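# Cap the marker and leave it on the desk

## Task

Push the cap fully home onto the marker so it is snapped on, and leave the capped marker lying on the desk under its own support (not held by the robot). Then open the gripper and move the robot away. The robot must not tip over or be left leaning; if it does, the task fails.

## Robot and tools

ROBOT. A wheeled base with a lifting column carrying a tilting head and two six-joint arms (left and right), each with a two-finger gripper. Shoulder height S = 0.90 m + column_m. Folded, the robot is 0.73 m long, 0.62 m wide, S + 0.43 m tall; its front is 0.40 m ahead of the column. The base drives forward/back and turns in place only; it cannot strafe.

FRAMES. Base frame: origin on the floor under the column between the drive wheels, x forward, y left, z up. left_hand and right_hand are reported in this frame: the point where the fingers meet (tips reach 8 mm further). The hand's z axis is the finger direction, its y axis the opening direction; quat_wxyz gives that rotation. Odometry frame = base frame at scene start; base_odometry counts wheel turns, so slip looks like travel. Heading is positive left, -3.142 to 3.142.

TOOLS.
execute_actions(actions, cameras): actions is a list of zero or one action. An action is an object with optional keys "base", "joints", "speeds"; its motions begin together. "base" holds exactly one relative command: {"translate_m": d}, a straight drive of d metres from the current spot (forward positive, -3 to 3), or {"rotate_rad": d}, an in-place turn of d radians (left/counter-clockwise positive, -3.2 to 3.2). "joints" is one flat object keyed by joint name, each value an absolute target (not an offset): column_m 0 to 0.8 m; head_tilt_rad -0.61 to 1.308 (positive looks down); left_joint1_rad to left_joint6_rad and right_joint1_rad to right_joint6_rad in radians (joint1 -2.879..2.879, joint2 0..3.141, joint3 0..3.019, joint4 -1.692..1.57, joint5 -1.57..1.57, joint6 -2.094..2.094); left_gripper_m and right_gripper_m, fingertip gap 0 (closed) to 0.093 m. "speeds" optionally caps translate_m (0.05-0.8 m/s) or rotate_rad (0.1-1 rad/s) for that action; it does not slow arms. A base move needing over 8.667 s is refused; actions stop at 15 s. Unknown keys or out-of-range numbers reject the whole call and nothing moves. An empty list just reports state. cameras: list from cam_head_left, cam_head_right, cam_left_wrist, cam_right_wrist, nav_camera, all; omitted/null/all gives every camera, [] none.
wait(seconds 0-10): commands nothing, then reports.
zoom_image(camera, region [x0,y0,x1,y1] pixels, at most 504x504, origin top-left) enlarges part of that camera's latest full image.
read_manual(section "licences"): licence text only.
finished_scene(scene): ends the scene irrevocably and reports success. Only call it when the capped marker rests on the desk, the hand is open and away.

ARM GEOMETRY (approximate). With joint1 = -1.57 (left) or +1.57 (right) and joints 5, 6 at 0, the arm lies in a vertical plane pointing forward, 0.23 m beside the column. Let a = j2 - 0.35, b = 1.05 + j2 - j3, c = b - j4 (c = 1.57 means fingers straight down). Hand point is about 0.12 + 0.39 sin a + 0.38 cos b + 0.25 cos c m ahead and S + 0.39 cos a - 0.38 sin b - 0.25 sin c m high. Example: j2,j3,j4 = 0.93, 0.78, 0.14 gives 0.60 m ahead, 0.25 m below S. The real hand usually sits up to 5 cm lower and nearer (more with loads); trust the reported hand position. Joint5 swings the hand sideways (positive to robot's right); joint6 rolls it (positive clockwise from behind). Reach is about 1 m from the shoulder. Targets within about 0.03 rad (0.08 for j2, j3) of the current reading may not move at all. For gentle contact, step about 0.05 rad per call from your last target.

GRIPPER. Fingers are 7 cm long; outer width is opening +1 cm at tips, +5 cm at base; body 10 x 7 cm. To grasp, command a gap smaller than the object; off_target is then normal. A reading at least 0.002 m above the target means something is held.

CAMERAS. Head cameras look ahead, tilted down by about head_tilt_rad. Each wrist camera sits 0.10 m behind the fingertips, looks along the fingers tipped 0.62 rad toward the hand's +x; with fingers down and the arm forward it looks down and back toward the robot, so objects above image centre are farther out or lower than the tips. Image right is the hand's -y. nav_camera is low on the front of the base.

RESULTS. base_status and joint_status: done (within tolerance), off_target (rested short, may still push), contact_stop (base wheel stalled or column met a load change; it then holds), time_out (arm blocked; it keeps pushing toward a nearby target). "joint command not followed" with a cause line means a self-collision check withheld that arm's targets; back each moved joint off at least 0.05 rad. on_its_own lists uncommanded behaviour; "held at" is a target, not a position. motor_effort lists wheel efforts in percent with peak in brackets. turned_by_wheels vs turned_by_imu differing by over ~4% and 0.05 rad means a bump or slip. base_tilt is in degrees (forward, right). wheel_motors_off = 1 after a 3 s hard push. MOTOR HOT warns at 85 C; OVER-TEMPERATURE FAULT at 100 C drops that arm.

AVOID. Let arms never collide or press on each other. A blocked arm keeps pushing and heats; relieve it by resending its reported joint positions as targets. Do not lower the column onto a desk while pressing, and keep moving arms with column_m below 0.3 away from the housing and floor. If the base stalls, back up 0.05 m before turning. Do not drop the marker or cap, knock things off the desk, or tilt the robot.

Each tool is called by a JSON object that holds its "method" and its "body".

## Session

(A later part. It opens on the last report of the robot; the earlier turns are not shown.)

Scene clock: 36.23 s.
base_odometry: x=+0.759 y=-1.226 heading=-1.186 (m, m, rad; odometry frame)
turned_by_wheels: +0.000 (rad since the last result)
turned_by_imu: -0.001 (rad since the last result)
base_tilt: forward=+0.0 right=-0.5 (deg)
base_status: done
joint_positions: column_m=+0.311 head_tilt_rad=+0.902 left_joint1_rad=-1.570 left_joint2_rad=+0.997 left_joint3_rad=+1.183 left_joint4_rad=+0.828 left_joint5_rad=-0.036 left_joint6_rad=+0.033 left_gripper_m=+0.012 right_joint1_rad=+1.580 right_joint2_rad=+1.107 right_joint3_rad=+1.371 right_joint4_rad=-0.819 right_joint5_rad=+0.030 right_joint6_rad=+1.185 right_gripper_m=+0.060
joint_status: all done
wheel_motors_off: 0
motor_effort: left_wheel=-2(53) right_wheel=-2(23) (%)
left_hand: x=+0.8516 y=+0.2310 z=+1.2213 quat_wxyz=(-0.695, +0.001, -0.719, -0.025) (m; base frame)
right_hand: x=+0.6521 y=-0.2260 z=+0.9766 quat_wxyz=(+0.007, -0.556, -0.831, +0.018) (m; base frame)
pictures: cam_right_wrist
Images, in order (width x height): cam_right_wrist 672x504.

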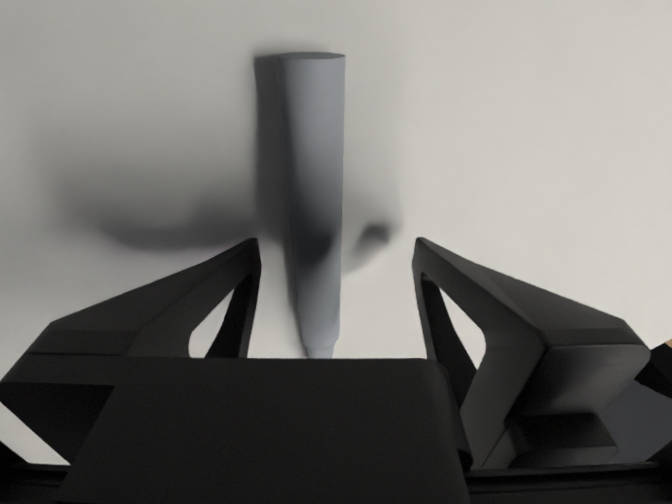

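{"method": "execute_actions", "body": {"actions": [{"joints":{"column_m":0.306}}], "cameras": []}}

{"method": "execute_actions", "body": {"actions": [{"joints":{"right_gripper_m":0.0}}], "cameras": ["cam_right_wrist"]}}

{"method": "execute_actions", "body": {"actions": [{"joints":{"column_m":0.37}}], "cameras": []}}

{"method": "execute_actions", "body": {"actions": [{"joints":{"right_joint2_rad":1.0,"right_joint3_rad":1.6,"right_joint4_rad":0.47,"right_joint6_rad":0.0,"right_joint5_rad":-0.9,"left_joint5_rad":1.2,"left_joint6_rad":0,"head_tilt_rad":0.3}}]}}

Scene clock: 38.17 s.
base_odometry: x=+0.759 y=-1.226 heading=-1.186 (m, m, rad; odometry frame)
turned_by_wheels: +0.000 (rad since the last result)
turned_by_imu: +0.000 (rad since the last result)
base_tilt: forward=+0.2 right=-0.4 (deg)
base_status: not commanded
joint_positions: column_m=+0.306 head_tilt_rad=+0.902 left_joint1_rad=-1.570 left_joint2_rad=+0.997 left_joint3_rad=+1.183 left_joint4_rad=+0.828 left_joint5_rad=-0.036 left_joint6_rad=+0.033 left_gripper_m=+0.012 right_joint1_rad=+1.580 right_joint2_rad=+1.107 right_joint3_rad=+1.371 right_joint4_rad=-0.819 right_joint5_rad=+0.030 right_joint6_rad=+1.185 right_gripper_m=+0.060
joint_status: all done
wheel_motors_off: 0
motor_effort: left_wheel=-2(4) right_wheel=-1(1) (%)
left_hand: x=+0.8516 y=+0.2310 z=+1.2163 quat_wxyz=(-0.695, +0.001, -0.719, -0.025) (m; base frame)
right_hand: x=+0.6521 y=-0.2260 z=+0.9716 quat_wxyz=(+0.007, -0.556, -0.831, +0.018) (m; base frame)
pictures: none
No camera images: the call's "cameras" was empty. Leave "cameras" out to get every camera's image.

Scene clock: 38.80 s.
base_odometry: x=+0.759 y=-1.226 heading=-1.186 (m, m, rad; odometry frame)
turned_by_wheels: +0.000 (rad since the last result)
turned_by_imu: +0.000 (rad since the last result)
base_tilt: forward=+0.1 right=-0.5 (deg)
base_status: not commanded
joint_positions: column_m=+0.306 head_tilt_rad=+0.902 left_joint1_rad=-1.570 left_joint2_rad=+0.997 left_joint3_rad=+1.183 left_joint4_rad=+0.828 left_joint5_rad=-0.036 left_joint6_rad=+0.033 left_gripper_m=+0.012 right_joint1_rad=+1.580 right_joint2_rad=+1.107 right_joint3_rad=+1.371 right_joint4_rad=-0.819 right_joint5_rad=+0.030 right_joint6_rad=+1.185 right_gripper_m=+0.017
joint_status: right_gripper_m off_target (ended at +0.017, target +0.000)
wheel_motors_off: 0
motor_effort: left_wheel=-4(4) right_wheel=-1(1) (%)
left_hand: x=+0.8516 y=+0.2310 z=+1.2163 quat_wxyz=(-0.695, +0.001, -0.719, -0.025) (m; base frame)
right_hand: x=+0.6521 y=-0.2260 z=+0.9716 quat_wxyz=(+0.007, -0.556, -0.831, +0.018) (m; base frame)
pictures: cam_right_wrist
Images, in order (width x height): cam_right_wrist 672x504.

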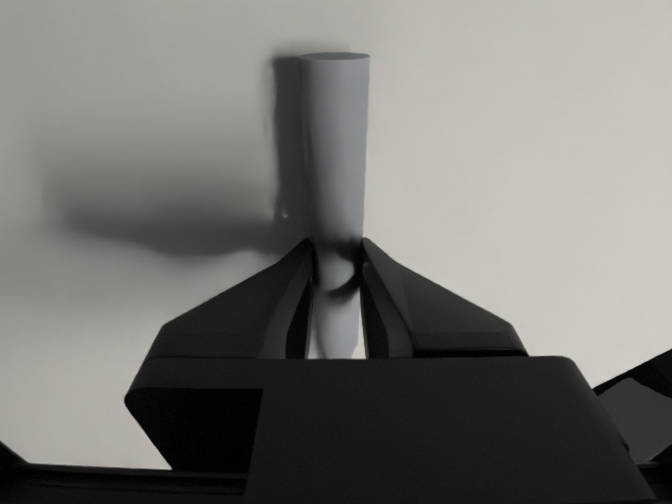

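Scene clock: 40.23 s.
base_odometry: x=+0.759 y=-1.226 heading=-1.186 (m, m, rad; odometry frame)
turned_by_wheels: +0.000 (rad since the last result)
turned_by_imu: +0.000 (rad since the last result)
base_tilt: forward=+0.0 right=-0.5 (deg)
base_status: not commanded
joint_positions: column_m=+0.370 head_tilt_rad=+0.902 left_joint1_rad=-1.570 left_joint2_rad=+0.997 left_joint3_rad=+1.183 left_joint4_rad=+0.828 left_joint5_rad=-0.036 left_joint6_rad=+0.033 left_gripper_m=+0.012 right_joint1_rad=+1.580 right_joint2_rad=+1.107 right_joint3_rad=+1.371 right_joint4_rad=-0.819 right_joint5_rad=+0.030 right_joint6_rad=+1.185 right_gripper_m=+0.017
joint_status: all done
wheel_motors_off: 0
motor_effort: left_wheel=-4(4) right_wheel=+0(1) (%)
left_hand: x=+0.8516 y=+0.2310 z=+1.2802 quat_wxyz=(-0.695, +0.001, -0.719, -0.025) (m; base frame)
right_hand: x=+0.6521 y=-0.2260 z=+1.0355 quat_wxyz=(+0.007, -0.556, -0.831, +0.018) (m; base frame)
pictures: none
No camera images: the call's "cameras" was empty. Leave "cameras" out to get every camera's image.

Scene clock: 41.83 s.
base_odometry: x=+0.759 y=-1.226 heading=-1.186 (m, m, rad; odometry frame)
turned_by_wheels: +0.000 (rad since the last result)
turned_by_imu: +0.000 (rad since the last result)
base_tilt: forward=+0.0 right=-0.4 (deg)
base_status: not commanded
joint_positions: column_m=+0.370 head_tilt_rad=+0.319 left_joint1_rad=-1.570 left_joint2_rad=+0.997 left_joint3_rad=+1.183 left_joint4_rad=+0.828 left_joint5_rad=+1.197 left_joint6_rad=+0.009 left_gripper_m=+0.012 right_joint1_rad=+1.580 right_joint2_rad=+0.984 right_joint3_rad=+1.571 right_joint4_rad=+0.457 right_joint5_rad=-0.897 right_joint6_rad=+0.015 right_gripper_m=+0.017
joint_status: all done
wheel_motors_off: 0
motor_effort: left_wheel=-3(3) right_wheel=+0(0) (%)
left_hand: x=+0.7427 y=+0.0647 z=+1.2838 quat_wxyz=(-0.576, -0.394, -0.592, +0.402) (m; base frame)
right_hand: x=+0.8760 y=-0.0885 z=+1.4119 quat_wxyz=(-0.634, +0.300, -0.638, -0.316) (m; base frame)
pictures: cam_head_left, cam_head_right, cam_left_wrist, cam_right_wrist, nav_camera
Images, in order (width x height): cam_head_left 672x504, cam_head_right 672x504, cam_left_wrist 672x504, cam_right_wrist 672x504, nav_camera 672x504.

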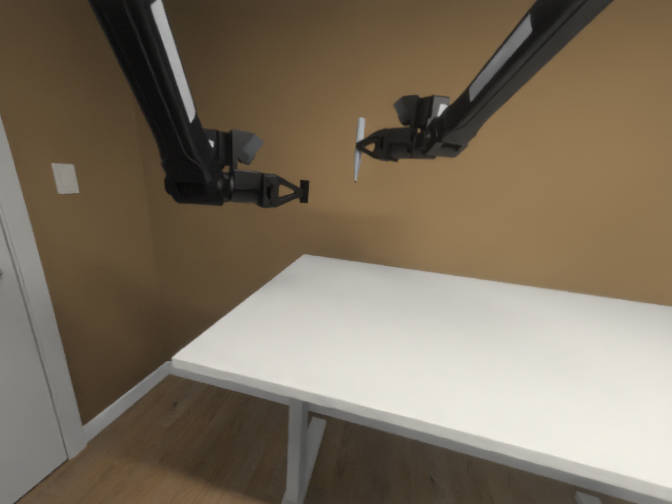

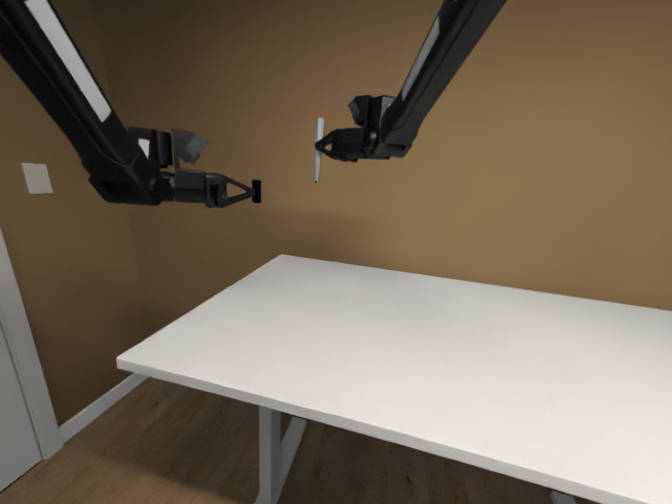

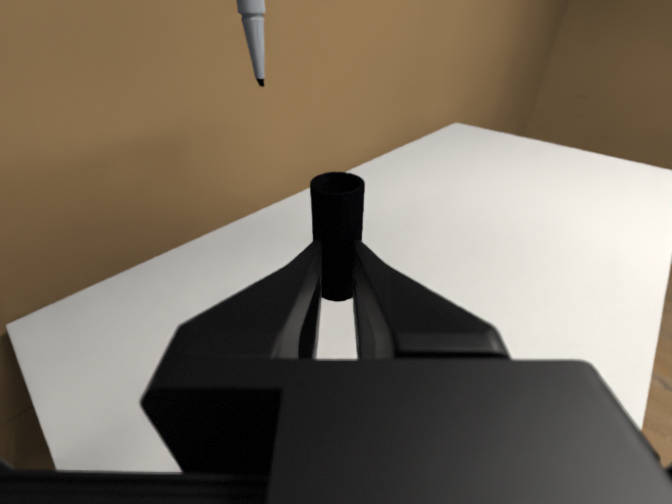

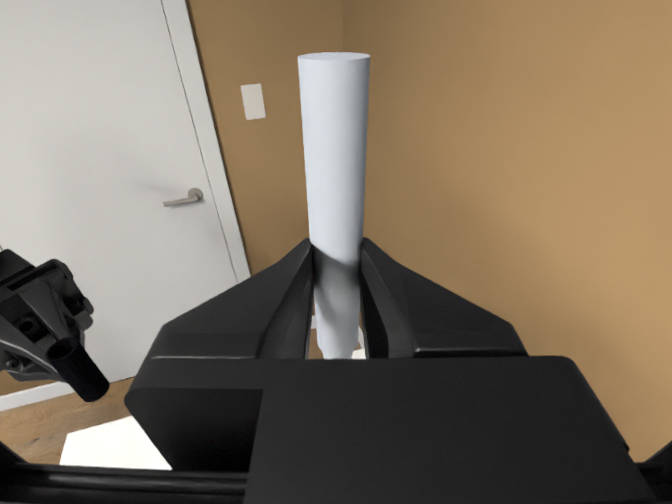

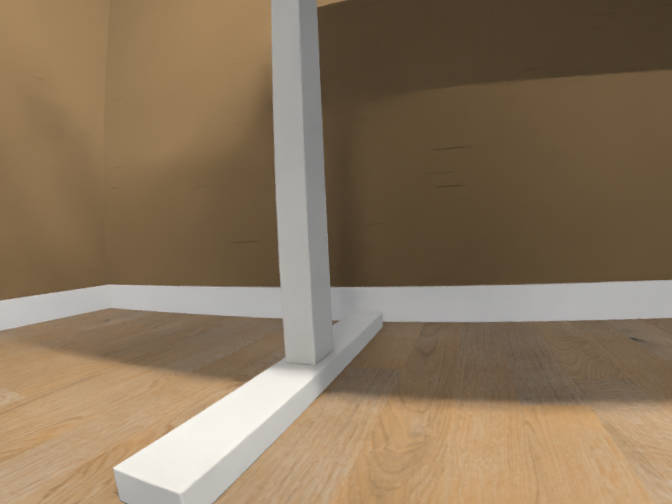

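{"method": "execute_actions", "body": {"actions": [{"joints":{"left_joint1_rad":-1.77,"left_joint5_rad":1.1,"left_joint6_rad":0.48,"left_joint4_rad":0.4,"right_joint1_rad":1.78,"right_joint5_rad":-1.1,"right_joint6_rad":-0.48,"right_joint4_rad":-0.1,"right_joint2_rad":0.85,"right_joint3_rad":1.3}}], "cameras": ["cam_head_left","cam_head_right","cam_left_wrist"]}}

Scene clock: 44.93 s.
base_odometry: x=+0.759 y=-1.226 heading=-1.186 (m, m, rad; odometry frame)
turned_by_wheels: +0.000 (rad since the last result)
turned_by_imu: -0.001 (rad since the last result)
base_tilt: forward=-0.1 right=-0.5 (deg)
base_status: not commanded
joint_positions: column_m=+0.370 head_tilt_rad=+0.319 left_joint1_rad=-1.770 left_joint2_rad=+1.002 left_joint3_rad=+1.161 left_joint4_rad=+0.404 left_joint5_rad=+1.114 left_joint6_rad=+0.479 left_gripper_m=+0.012 right_joint1_rad=+1.777 right_joint2_rad=+0.836 right_joint3_rad=+1.328 right_joint4_rad=-0.067 right_joint5_rad=-1.081 right_joint6_rad=-0.519 right_gripper_m=+0.017
joint_status: right_joint6_rad time_out (moved -0.535 of -0.495); the others done
wheel_motors_off: 0
on_its_own: right_joint6_rad reads -0.519 and still pushes toward -0.480 since a time_out
motor_effort: left_wheel=-4(5) right_wheel=+1(1) (%)
left_hand: x=+0.7129 y=-0.0019 z=+1.2438 quat_wxyz=(-0.552, -0.421, -0.587, +0.416) (m; base frame)
right_hand: x=+0.7369 y=-0.0162 z=+1.3521 quat_wxyz=(-0.513, +0.411, -0.621, -0.426) (m; base frame)
pictures: cam_head_left, cam_head_right, cam_left_wrist
Images, in order (width x height): cam_head_left 672x504, cam_head_right 672x504, cam_left_wrist 672x504.

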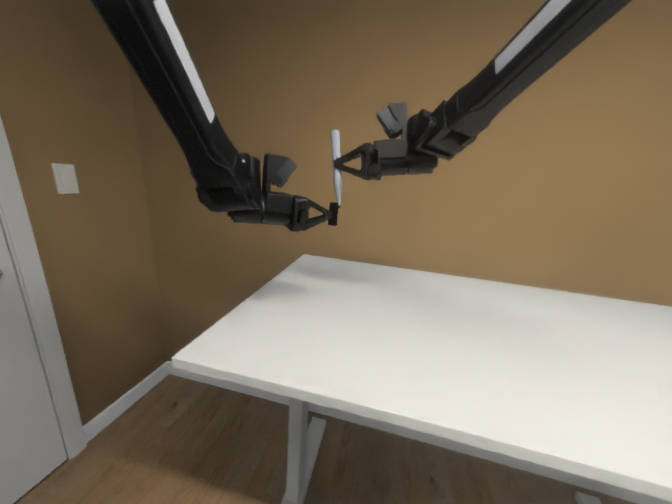

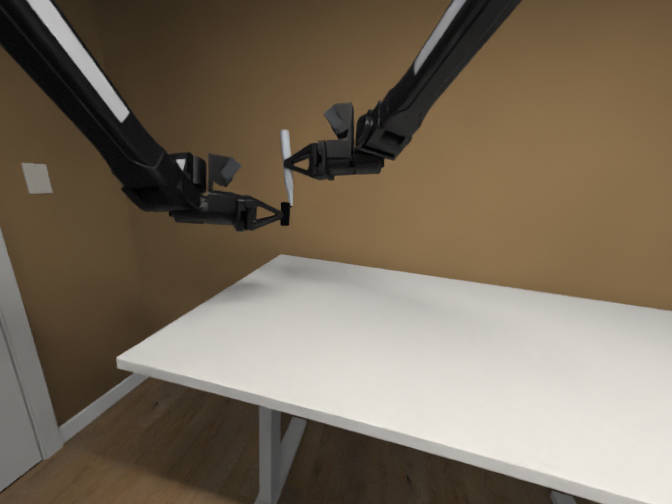

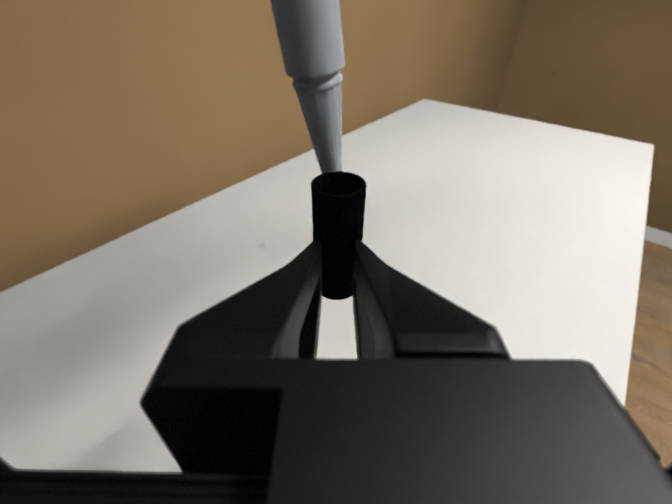

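{"method": "execute_actions", "body": {"actions": [{"joints":{"right_joint4_rad":0.17,"right_joint6_rad":-0.38}}], "cameras": ["cam_head_left","cam_right_wrist","cam_left_wrist"]}}

Scene clock: 46.13 s.
base_odometry: x=+0.759 y=-1.226 heading=-1.186 (m, m, rad; odometry frame)
turned_by_wheels: +0.000 (rad since the last result)
turned_by_imu: +0.000 (rad since the last result)
base_tilt: forward=+0.1 right=-0.5 (deg)
base_status: not commanded
joint_positions: column_m=+0.370 head_tilt_rad=+0.319 left_joint1_rad=-1.770 left_joint2_rad=+1.000 left_joint3_rad=+1.161 left_joint4_rad=+0.404 left_joint5_rad=+1.103 left_joint6_rad=+0.479 left_gripper_m=+0.012 right_joint1_rad=+1.776 right_joint2_rad=+0.837 right_joint3_rad=+1.307 right_joint4_rad=+0.158 right_joint5_rad=-1.096 right_joint6_rad=-0.397 right_gripper_m=+0.017
joint_status: all done
wheel_motors_off: 0
motor_effort: left_wheel=-4(6) right_wheel=+1(1) (%)
left_hand: x=+0.7149 y=-0.0012 z=+1.2443 quat_wxyz=(-0.553, -0.420, -0.590, +0.412) (m; base frame)
right_hand: x=+0.7465 y=-0.0182 z=+1.3726 quat_wxyz=(-0.559, +0.402, -0.591, -0.420) (m; base frame)
pictures: cam_head_left, cam_left_wrist, cam_right_wrist
Images, in order (width x height): cam_head_left 672x504, cam_left_wrist 672x504, cam_right_wrist 672x504.

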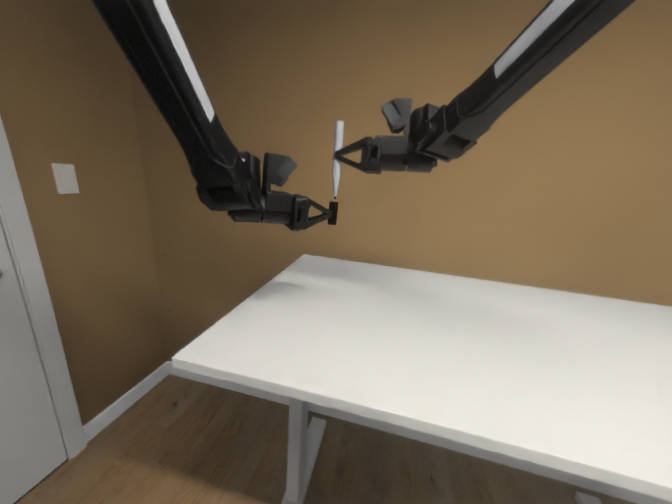

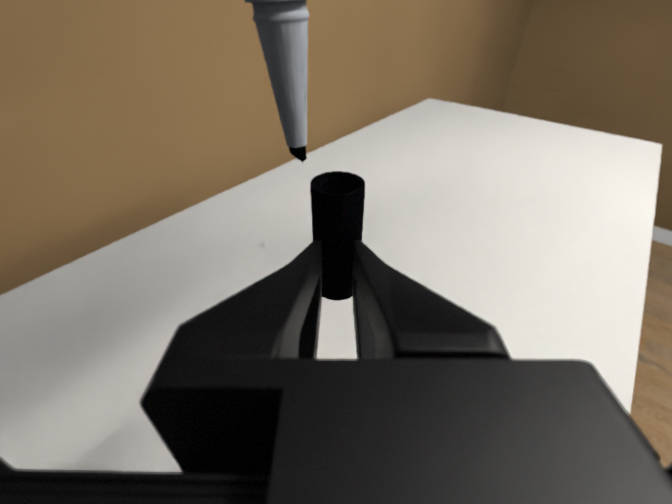

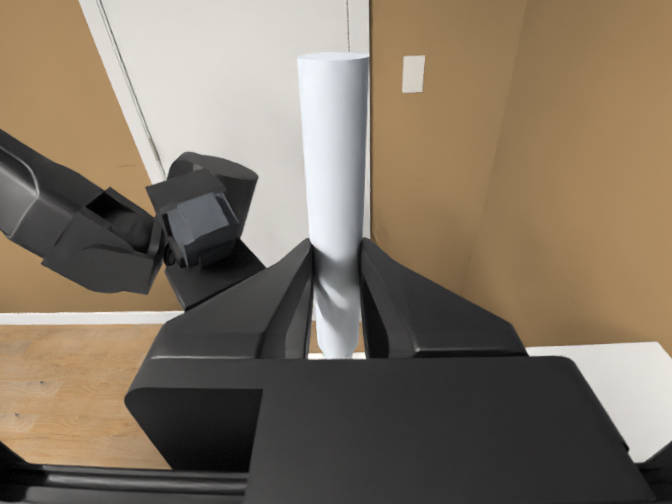

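{"method": "execute_actions", "body": {"actions": [{"joints":{"right_joint2_rad":0.75,"right_joint3_rad":1.21}}], "cameras": ["cam_head_left","cam_head_right","cam_left_wrist"]}}

Scene clock: 47.10 s.
base_odometry: x=+0.759 y=-1.226 heading=-1.186 (m, m, rad; odometry frame)
turned_by_wheels: +0.000 (rad since the last result)
turned_by_imu: +0.000 (rad since the last result)
base_tilt: forward=+0.0 right=-0.5 (deg)
base_status: not commanded
joint_positions: column_m=+0.370 head_tilt_rad=+0.319 left_joint1_rad=-1.772 left_joint2_rad=+0.999 left_joint3_rad=+1.162 left_joint4_rad=+0.404 left_joint5_rad=+1.103 left_joint6_rad=+0.479 left_gripper_m=+0.012 right_joint1_rad=+1.776 right_joint2_rad=+0.762 right_joint3_rad=+1.216 right_joint4_rad=+0.165 right_joint5_rad=-1.097 right_joint6_rad=-0.397 right_gripper_m=+0.017
joint_status: all done
wheel_motors_off: 0
motor_effort: left_wheel=-5(4) right_wheel=+1(2) (%)
left_hand: x=+0.7151 y=-0.0014 z=+1.2457 quat_wxyz=(-0.554, -0.421, -0.589, +0.411) (m; base frame)
right_hand: x=+0.7168 y=-0.0223 z=+1.3788 quat_wxyz=(-0.556, +0.401, -0.593, -0.422) (m; base frame)
pictures: cam_head_left, cam_head_right, cam_left_wrist
Images, in order (width x height): cam_head_left 672x504, cam_head_right 672x504, cam_left_wrist 672x504.

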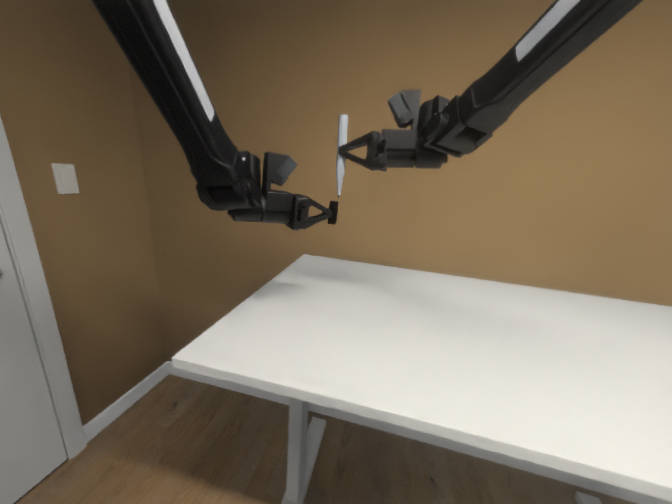

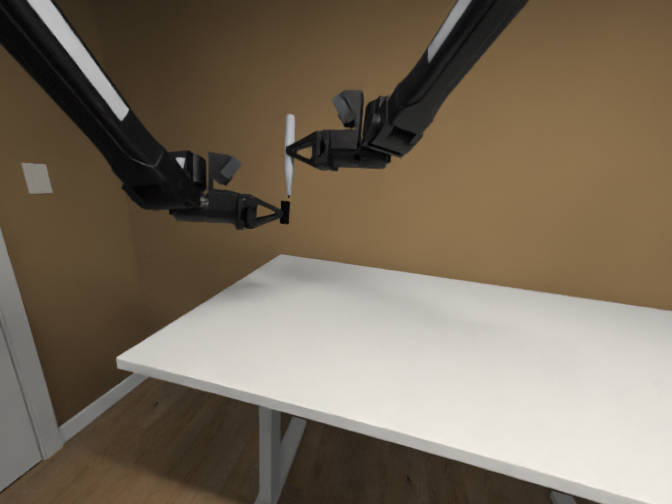

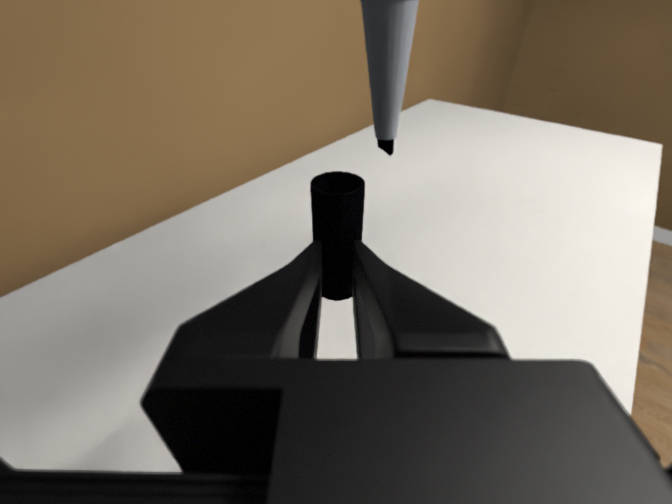

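{"method": "execute_actions", "body": {"actions": [{"joints":{"right_joint5_rad":-1.02,"right_joint1_rad":1.84}}], "cameras": ["cam_head_left","cam_head_right","cam_left_wrist"]}}

Scene clock: 47.87 s.
base_odometry: x=+0.759 y=-1.226 heading=-1.186 (m, m, rad; odometry frame)
turned_by_wheels: +0.000 (rad since the last result)
turned_by_imu: +0.000 (rad since the last result)
base_tilt: forward=+0.0 right=-0.5 (deg)
base_status: not commanded
joint_positions: column_m=+0.370 head_tilt_rad=+0.319 left_joint1_rad=-1.772 left_joint2_rad=+0.999 left_joint3_rad=+1.162 left_joint4_rad=+0.404 left_joint5_rad=+1.103 left_joint6_rad=+0.479 left_gripper_m=+0.012 right_joint1_rad=+1.834 right_joint2_rad=+0.762 right_joint3_rad=+1.216 right_joint4_rad=+0.165 right_joint5_rad=-1.023 right_joint6_rad=-0.396 right_gripper_m=+0.017
joint_status: all done
wheel_motors_off: 0
motor_effort: left_wheel=-3(3) right_wheel=+1(1) (%)
left_hand: x=+0.7151 y=-0.0014 z=+1.2457 quat_wxyz=(-0.554, -0.421, -0.589, +0.411) (m; base frame)
right_hand: x=+0.7214 y=-0.0131 z=+1.3836 quat_wxyz=(-0.564, +0.382, -0.599, -0.419) (m; base frame)
pictures: cam_head_left, cam_head_right, cam_left_wrist
Images, in order (width x height): cam_head_left 672x504, cam_head_right 672x504, cam_left_wrist 672x504.

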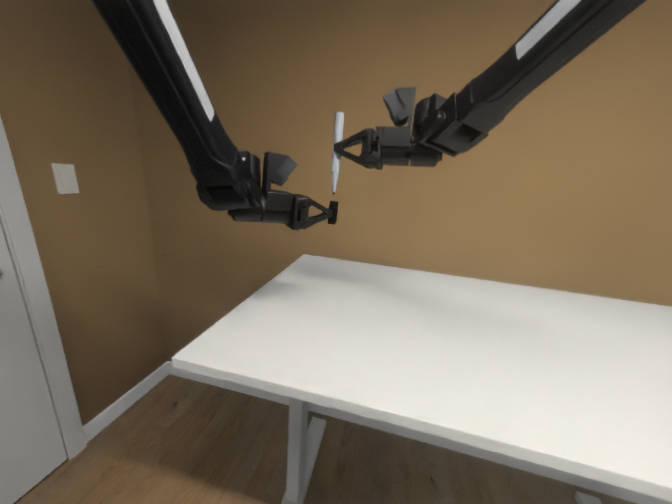

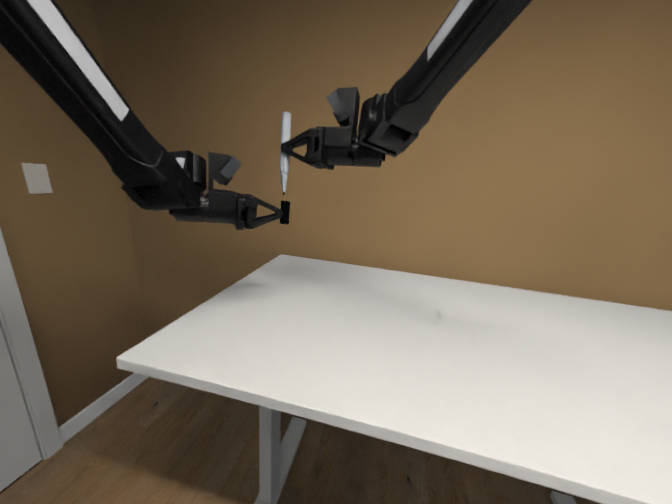

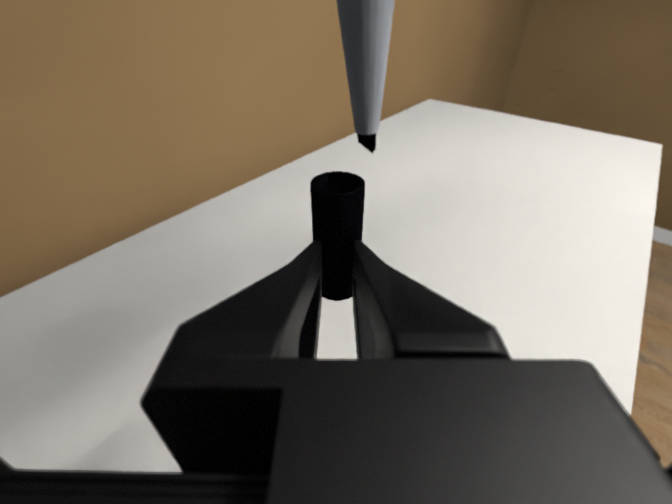

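{"method": "execute_actions", "body": {"actions": [{"joints":{"left_joint5_rad":1.17,"right_joint5_rad":-0.98}}], "cameras": ["cam_head_left","cam_right_wrist","cam_left_wrist"]}}

Scene clock: 48.57 s.
base_odometry: x=+0.759 y=-1.226 heading=-1.186 (m, m, rad; odometry frame)
turned_by_wheels: +0.000 (rad since the last result)
turned_by_imu: +0.000 (rad since the last result)
base_tilt: forward=+0.1 right=-0.4 (deg)
base_status: not commanded
joint_positions: column_m=+0.370 head_tilt_rad=+0.319 left_joint1_rad=-1.772 left_joint2_rad=+0.999 left_joint3_rad=+1.162 left_joint4_rad=+0.404 left_joint5_rad=+1.167 left_joint6_rad=+0.479 left_gripper_m=+0.012 right_joint1_rad=+1.834 right_joint2_rad=+0.762 right_joint3_rad=+1.216 right_joint4_rad=+0.165 right_joint5_rad=-0.982 right_joint6_rad=-0.396 right_gripper_m=+0.017
joint_status: all done
wheel_motors_off: 0
motor_effort: left_wheel=-4(4) right_wheel=+1(1) (%)
left_hand: x=+0.7060 y=-0.0042 z=+1.2509 quat_wxyz=(-0.551, -0.430, -0.569, +0.434) (m; base frame)
right_hand: x=+0.7272 y=-0.0155 z=+1.3805 quat_wxyz=(-0.567, +0.375, -0.612, -0.405) (m; base frame)
pictures: cam_head_left, cam_left_wrist, cam_right_wrist
Images, in order (width x height): cam_head_left 672x504, cam_left_wrist 672x504, cam_right_wrist 672x504.

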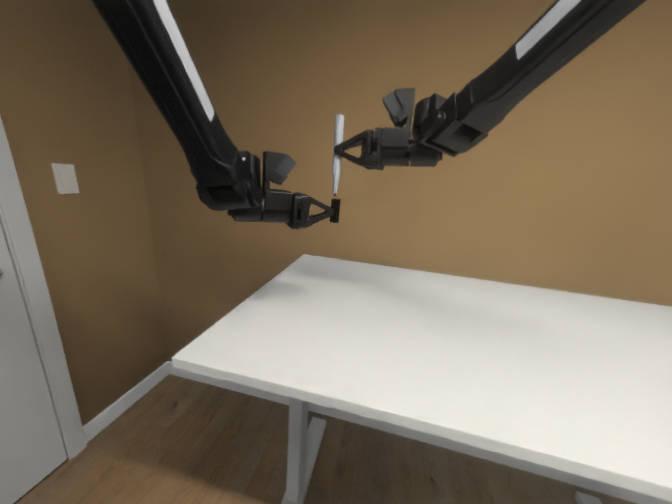

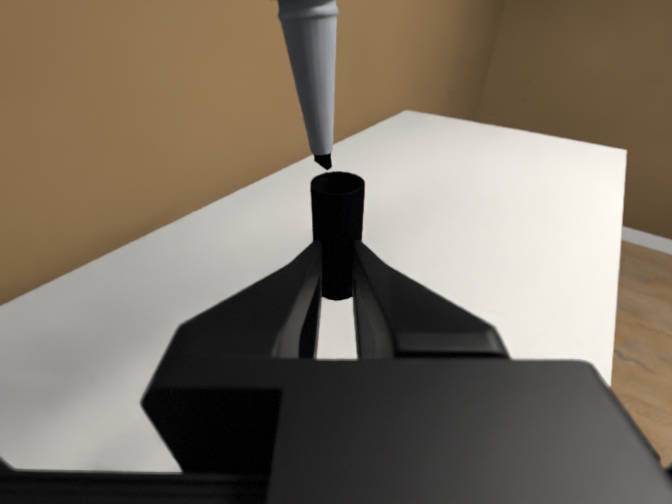

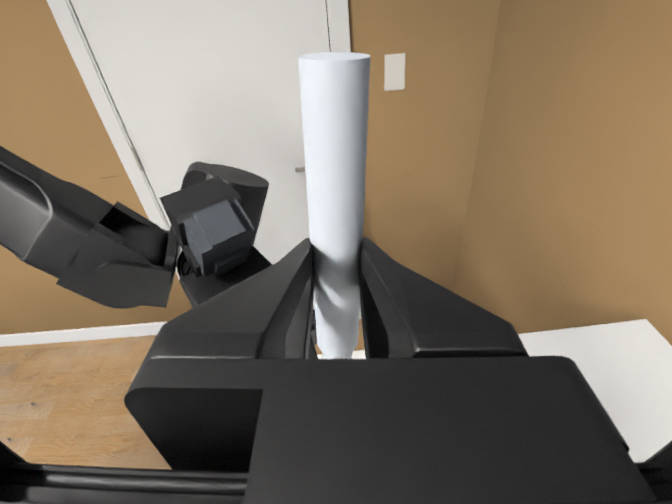

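{"method": "execute_actions", "body": {"actions": [{"joints":{"left_joint5_rad":1.12,"right_joint4_rad":0.22}}], "cameras": ["cam_left_wrist"]}}

{"method": "execute_actions", "body": {"actions": [{"joints":{"left_joint2_rad":0.93,"left_joint3_rad":1.2,"left_joint4_rad":0.33}}], "cameras": ["cam_head_left","cam_head_right","cam_left_wrist"]}}

Scene clock: 49.37 s.
base_odometry: x=+0.759 y=-1.226 heading=-1.186 (m, m, rad; odometry frame)
turned_by_wheels: +0.000 (rad since the last result)
turned_by_imu: +0.000 (rad since the last result)
base_tilt: forward=+0.0 right=-0.5 (deg)
base_status: not commanded
joint_positions: column_m=+0.370 head_tilt_rad=+0.319 left_joint1_rad=-1.772 left_joint2_rad=+0.999 left_joint3_rad=+1.162 left_joint4_rad=+0.404 left_joint5_rad=+1.123 left_joint6_rad=+0.479 left_gripper_m=+0.012 right_joint1_rad=+1.834 right_joint2_rad=+0.762 right_joint3_rad=+1.216 right_joint4_rad=+0.208 right_joint5_rad=-0.982 right_joint6_rad=-0.396 right_gripper_m=+0.017
joint_status: all done
wheel_motors_off: 0
motor_effort: left_wheel=-3(5) right_wheel=+1(1) (%)
left_hand: x=+0.7123 y=-0.0023 z=+1.2473 quat_wxyz=(-0.553, -0.423, -0.583, +0.418) (m; base frame)
right_hand: x=+0.7301 y=-0.0167 z=+1.3872 quat_wxyz=(-0.582, +0.379, -0.600, -0.396) (m; base frame)
pictures: cam_left_wrist
Images, in order (width x height): cam_left_wrist 672x504.

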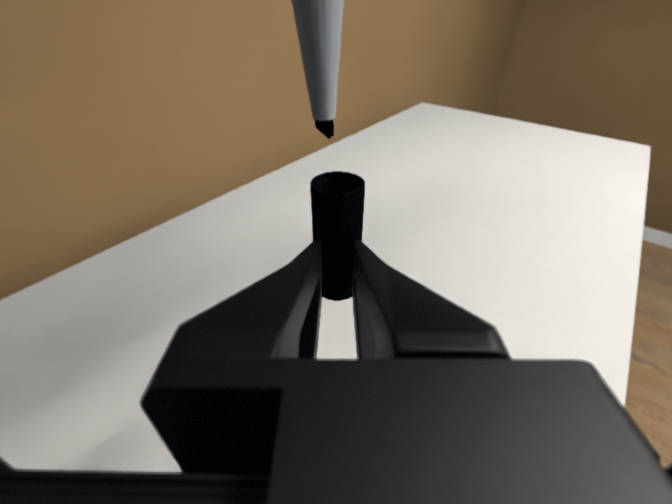

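Scene clock: 50.10 s.
base_odometry: x=+0.759 y=-1.226 heading=-1.186 (m, m, rad; odometry frame)
turned_by_wheels: +0.000 (rad since the last result)
turned_by_imu: +0.000 (rad since the last result)
base_tilt: forward=+0.0 right=-0.5 (deg)
base_status: not commanded
joint_positions: column_m=+0.370 head_tilt_rad=+0.319 left_joint1_rad=-1.772 left_joint2_rad=+0.933 left_joint3_rad=+1.168 left_joint4_rad=+0.343 left_joint5_rad=+1.119 left_joint6_rad=+0.479 left_gripper_m=+0.012 right_joint1_rad=+1.834 right_joint2_rad=+0.761 right_joint3_rad=+1.216 right_joint4_rad=+0.208 right_joint5_rad=-0.984 right_joint6_rad=-0.390 right_gripper_m=+0.017
joint_status: all done
wheel_motors_off: 0
motor_effort: left_wheel=-4(5) right_wheel=+1(1) (%)
left_hand: x=+0.7136 y=+0.0037 z=+1.2804 quat_wxyz=(-0.557, -0.424, -0.581, +0.415) (m; base frame)
right_hand: x=+0.7298 y=-0.0168 z=+1.3880 quat_wxyz=(-0.581, +0.377, -0.601, -0.398) (m; base frame)
pictures: cam_head_left, cam_head_right, cam_left_wrist
Images, in order (width x height): cam_head_left 672x504, cam_head_right 672x504, cam_left_wrist 672x504.

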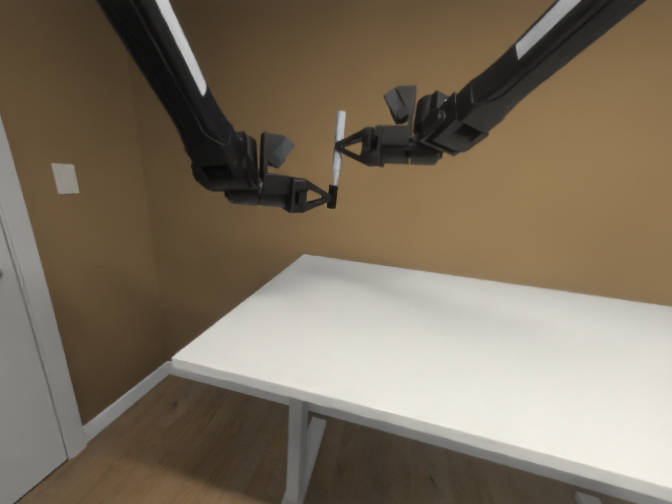

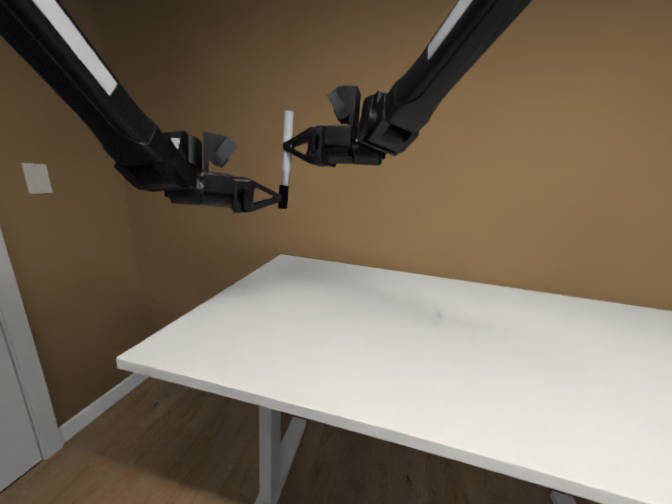

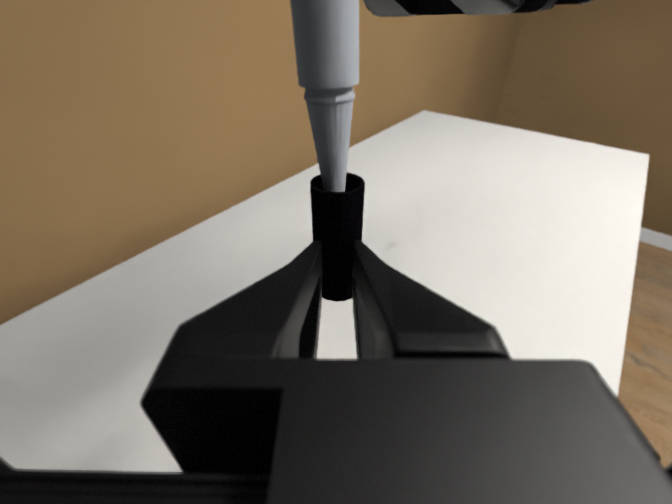

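Inserted. Now right down.

{"method": "execute_actions", "body": {"actions": [{"joints":{"right_joint2_rad":0.83,"right_joint3_rad":1.19,"right_joint4_rad":0.29,"right_joint6_rad":-0.44}}], "cameras": ["cam_head_left","cam_left_wrist"]}}

Scene clock: 55.40 s.
base_odometry: x=+0.759 y=-1.226 heading=-1.186 (m, m, rad; odometry frame)
turned_by_wheels: +0.000 (rad since the last result)
turned_by_imu: -0.001 (rad since the last result)
base_tilt: forward=+0.1 right=-0.4 (deg)
base_status: not commanded
joint_positions: column_m=+0.370 head_tilt_rad=+0.319 left_joint1_rad=-1.770 left_joint2_rad=+0.934 left_joint3_rad=+1.168 left_joint4_rad=+0.342 left_joint5_rad=+1.105 left_joint6_rad=+0.479 left_gripper_m=+0.012 right_joint1_rad=+1.837 right_joint2_rad=+0.812 right_joint3_rad=+1.194 right_joint4_rad=+0.276 right_joint5_rad=-0.989 right_joint6_rad=-0.417 right_gripper_m=+0.017
joint_status: all done
wheel_motors_off: 0
motor_effort: left_wheel=-6(4) right_wheel=+1(1) (%)
left_hand: x=+0.7157 y=+0.0046 z=+1.2782 quat_wxyz=(-0.557, -0.422, -0.587, +0.410) (m; base frame)
right_hand: x=+0.7292 y=-0.0085 z=+1.3578 quat_wxyz=(-0.585, +0.386, -0.595, -0.394) (m; base frame)
pictures: cam_head_left, cam_left_wrist
Images, in order (width x height): cam_head_left 672x504, cam_left_wrist 672x504.

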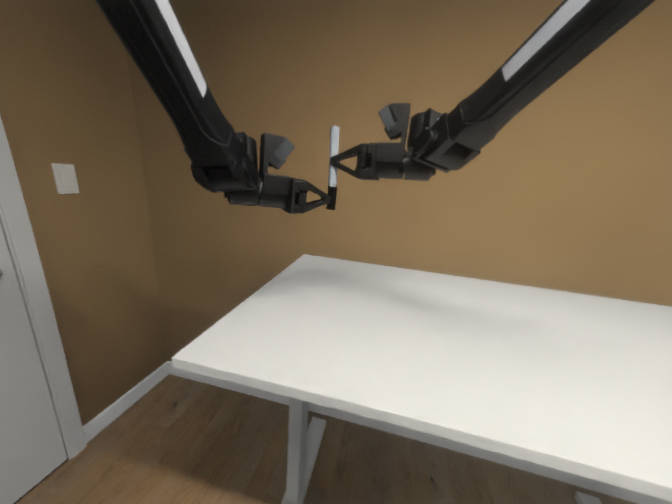

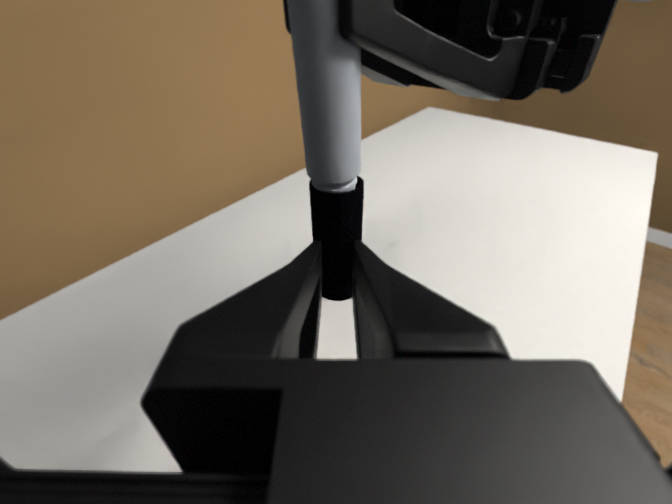

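Nearly; push for the snap.

{"method": "execute_actions", "body": {"actions": [{"joints":{"right_joint2_rad":0.89,"right_joint3_rad":1.17,"right_joint4_rad":0.33,"left_joint2_rad":0.9,"left_joint4_rad":0.31}}], "cameras": ["cam_left_wrist"]}}

{"method": "zoom_image", "body": {"camera": "cam_left_wrist", "region": [260,100,420,260]}}

Scene clock: 56.10 s.
base_odometry: x=+0.759 y=-1.226 heading=-1.186 (m, m, rad; odometry frame)
turned_by_wheels: +0.000 (rad since the last result)
turned_by_imu: +0.000 (rad since the last result)
base_tilt: forward=+0.0 right=-0.4 (deg)
base_status: not commanded
joint_positions: column_m=+0.370 head_tilt_rad=+0.319 left_joint1_rad=-1.760 left_joint2_rad=+0.932 left_joint3_rad=+1.168 left_joint4_rad=+0.314 left_joint5_rad=+1.093 left_joint6_rad=+0.479 left_gripper_m=+0.012 right_joint1_rad=+1.837 right_joint2_rad=+0.837 right_joint3_rad=+1.182 right_joint4_rad=+0.329 right_joint5_rad=-0.993 right_joint6_rad=-0.417 right_gripper_m=+0.017
joint_status: all done
wheel_motors_off: 0
motor_effort: left_wheel=-4(6) right_wheel=+0(1) (%)
left_hand: x=+0.7165 y=+0.0083 z=+1.2732 quat_wxyz=(-0.548, -0.418, -0.600, +0.407) (m; base frame)
right_hand: x=+0.7291 y=-0.0051 z=+1.3452 quat_wxyz=(-0.590, +0.388, -0.589, -0.393) (m; base frame)
pictures: cam_left_wrist
Images, in order (width x height): cam_left_wrist 672x504.

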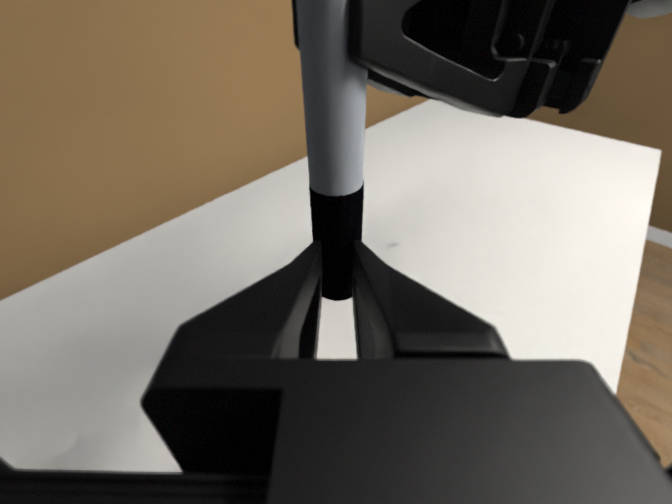

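Region (260, 100, 420, 260) of cam_left_wrist's 672x504 image, scaled by 3.150, with more detail than that image has.

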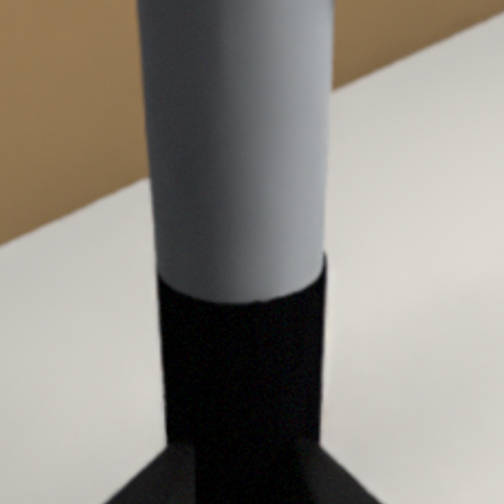

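{"method": "execute_actions", "body": {"actions": [{"joints":{"left_gripper_m":0.06,"right_joint2_rad":0.837,"right_joint3_rad":1.182,"left_joint2_rad":0.932}}], "cameras": []}}

{"method": "execute_actions", "body": {"actions": [{"joints":{"left_joint1_rad":-1.4,"left_joint5_rad":1.1}}], "cameras": []}}

{"method": "execute_actions", "body": {"actions": [{"joints":{"left_joint5_rad":0,"left_joint6_rad":0,"left_joint1_rad":-1.4,"right_joint1_rad":1.57,"right_joint5_rad":0,"right_joint6_rad":0,"right_joint2_rad":1.1,"right_joint3_rad":1.4,"right_joint4_rad":-0.82,"column_m":0.4}}], "cameras": []}}

{"method": "execute_actions", "body": {"actions": [{"joints":{"column_m":0.318,"head_tilt_rad":0.8}}], "cameras": ["cam_head_left","cam_right_wrist"]}}

Scene clock: 56.97 s.
base_odometry: x=+0.759 y=-1.226 heading=-1.186 (m, m, rad; odometry frame)
turned_by_wheels: +0.000 (rad since the last result)
turned_by_imu: +0.000 (rad since the last result)
base_tilt: forward=+0.1 right=-0.5 (deg)
base_status: not commanded
joint_positions: column_m=+0.370 head_tilt_rad=+0.319 left_joint1_rad=-1.760 left_joint2_rad=+0.935 left_joint3_rad=+1.168 left_joint4_rad=+0.314 left_joint5_rad=+1.117 left_joint6_rad=+0.479 left_gripper_m=+0.060 right_joint1_rad=+1.837 right_joint2_rad=+0.837 right_joint3_rad=+1.182 right_joint4_rad=+0.329 right_joint5_rad=-0.982 right_joint6_rad=-0.423 right_gripper_m=+0.017
joint_status: all done
wheel_motors_off: 0
motor_effort: left_wheel=-5(4) right_wheel=+0(0) (%)
left_hand: x=+0.7131 y=+0.0068 z=+1.2733 quat_wxyz=(-0.546, -0.421, -0.593, +0.416) (m; base frame)
right_hand: x=+0.7306 y=-0.0058 z=+1.3447 quat_wxyz=(-0.592, +0.388, -0.591, -0.387) (m; base frame)
pictures: none
No camera images: the call's "cameras" was empty. Leave "cameras" out to get every camera's image.

Scene clock: 57.97 s.
base_odometry: x=+0.759 y=-1.226 heading=-1.186 (m, m, rad; odometry frame)
turned_by_wheels: +0.000 (rad since the last result)
turned_by_imu: +0.000 (rad since the last result)
base_tilt: forward=+0.0 right=-0.5 (deg)
base_status: not commanded
joint_positions: column_m=+0.370 head_tilt_rad=+0.319 left_joint1_rad=-1.402 left_joint2_rad=+0.935 left_joint3_rad=+1.168 left_joint4_rad=+0.314 left_joint5_rad=+1.102 left_joint6_rad=+0.479 left_gripper_m=+0.060 right_joint1_rad=+1.837 right_joint2_rad=+0.837 right_joint3_rad=+1.182 right_joint4_rad=+0.329 right_joint5_rad=-0.982 right_joint6_rad=-0.423 right_gripper_m=+0.017
joint_status: all done
wheel_motors_off: 0
motor_effort: left_wheel=-5(4) right_wheel=+0(1) (%)
left_hand: x=+0.7433 y=+0.1327 z=+1.2235 quat_wxyz=(-0.510, -0.443, -0.689, +0.263) (m; base frame)
right_hand: x=+0.7306 y=-0.0058 z=+1.3447 quat_wxyz=(-0.592, +0.388, -0.591, -0.387) (m; base frame)
pictures: none
No camera images: the call's "cameras" was empty. Leave "cameras" out to get every camera's image.

Scene clock: 59.50 s.
base_odometry: x=+0.759 y=-1.226 heading=-1.186 (m, m, rad; odometry frame)
turned_by_wheels: +0.000 (rad since the last result)
turned_by_imu: +0.000 (rad since the last result)
base_tilt: forward=+0.1 right=-0.3 (deg)
base_status: not commanded
joint_positions: column_m=+0.400 head_tilt_rad=+0.319 left_joint1_rad=-1.402 left_joint2_rad=+0.935 left_joint3_rad=+1.168 left_joint4_rad=+0.314 left_joint5_rad=+0.003 left_joint6_rad=+0.011 left_gripper_m=+0.060 right_joint1_rad=+1.568 right_joint2_rad=+1.115 right_joint3_rad=+1.369 right_joint4_rad=-0.816 right_joint5_rad=-0.003 right_joint6_rad=-0.015 right_gripper_m=+0.017
joint_status: all done
wheel_motors_off: 0
motor_effort: left_wheel=-6(5) right_wheel=+1(2) (%)
left_hand: x=+0.8125 y=+0.2969 z=+1.2316 quat_wxyz=(-0.508, -0.006, -0.857, -0.086) (m; base frame)
right_hand: x=+0.6500 y=-0.2265 z=+1.0607 quat_wxyz=(+0.019, +0.006, -1.000, +0.000) (m; base frame)
pictures: none
No camera images: the call's "cameras" was empty. Leave "cameras" out to get every camera's image.

Scene clock: 61.13 s.
base_odometry: x=+0.759 y=-1.226 heading=-1.186 (m, m, rad; odometry frame)
turned_by_wheels: +0.000 (rad since the last result)
turned_by_imu: +0.000 (rad since the last result)
base_tilt: forward=+0.1 right=-0.5 (deg)
base_status: not commanded
joint_positions: column_m=+0.318 head_tilt_rad=+0.802 left_joint1_rad=-1.402 left_joint2_rad=+0.935 left_joint3_rad=+1.168 left_joint4_rad=+0.314 left_joint5_rad=+0.003 left_joint6_rad=+0.011 left_gripper_m=+0.060 right_joint1_rad=+1.568 right_joint2_rad=+1.114 right_joint3_rad=+1.369 right_joint4_rad=-0.816 right_joint5_rad=-0.003 right_joint6_rad=-0.015 right_gripper_m=+0.017
joint_status: all done
wheel_motors_off: 0
motor_effort: left_wheel=-4(5) right_wheel=+0(1) (%)
left_hand: x=+0.8125 y=+0.2969 z=+1.1497 quat_wxyz=(-0.508, -0.006, -0.857, -0.086) (m; base frame)
right_hand: x=+0.6502 y=-0.2265 z=+0.9792 quat_wxyz=(+0.019, +0.006, -1.000, +0.000) (m; base frame)
pictures: cam_head_left, cam_right_wrist
Images, in order (width x height): cam_head_left 672x504, cam_right_wrist 672x504.

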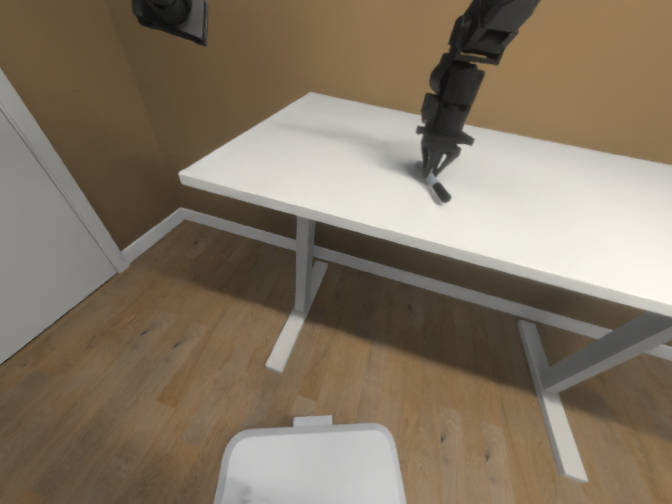

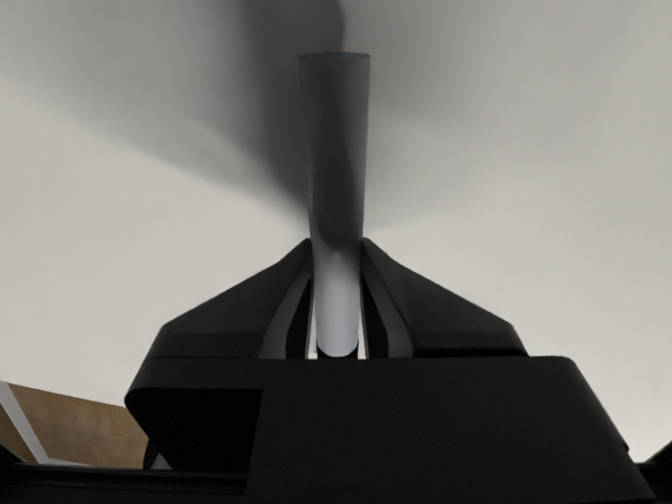

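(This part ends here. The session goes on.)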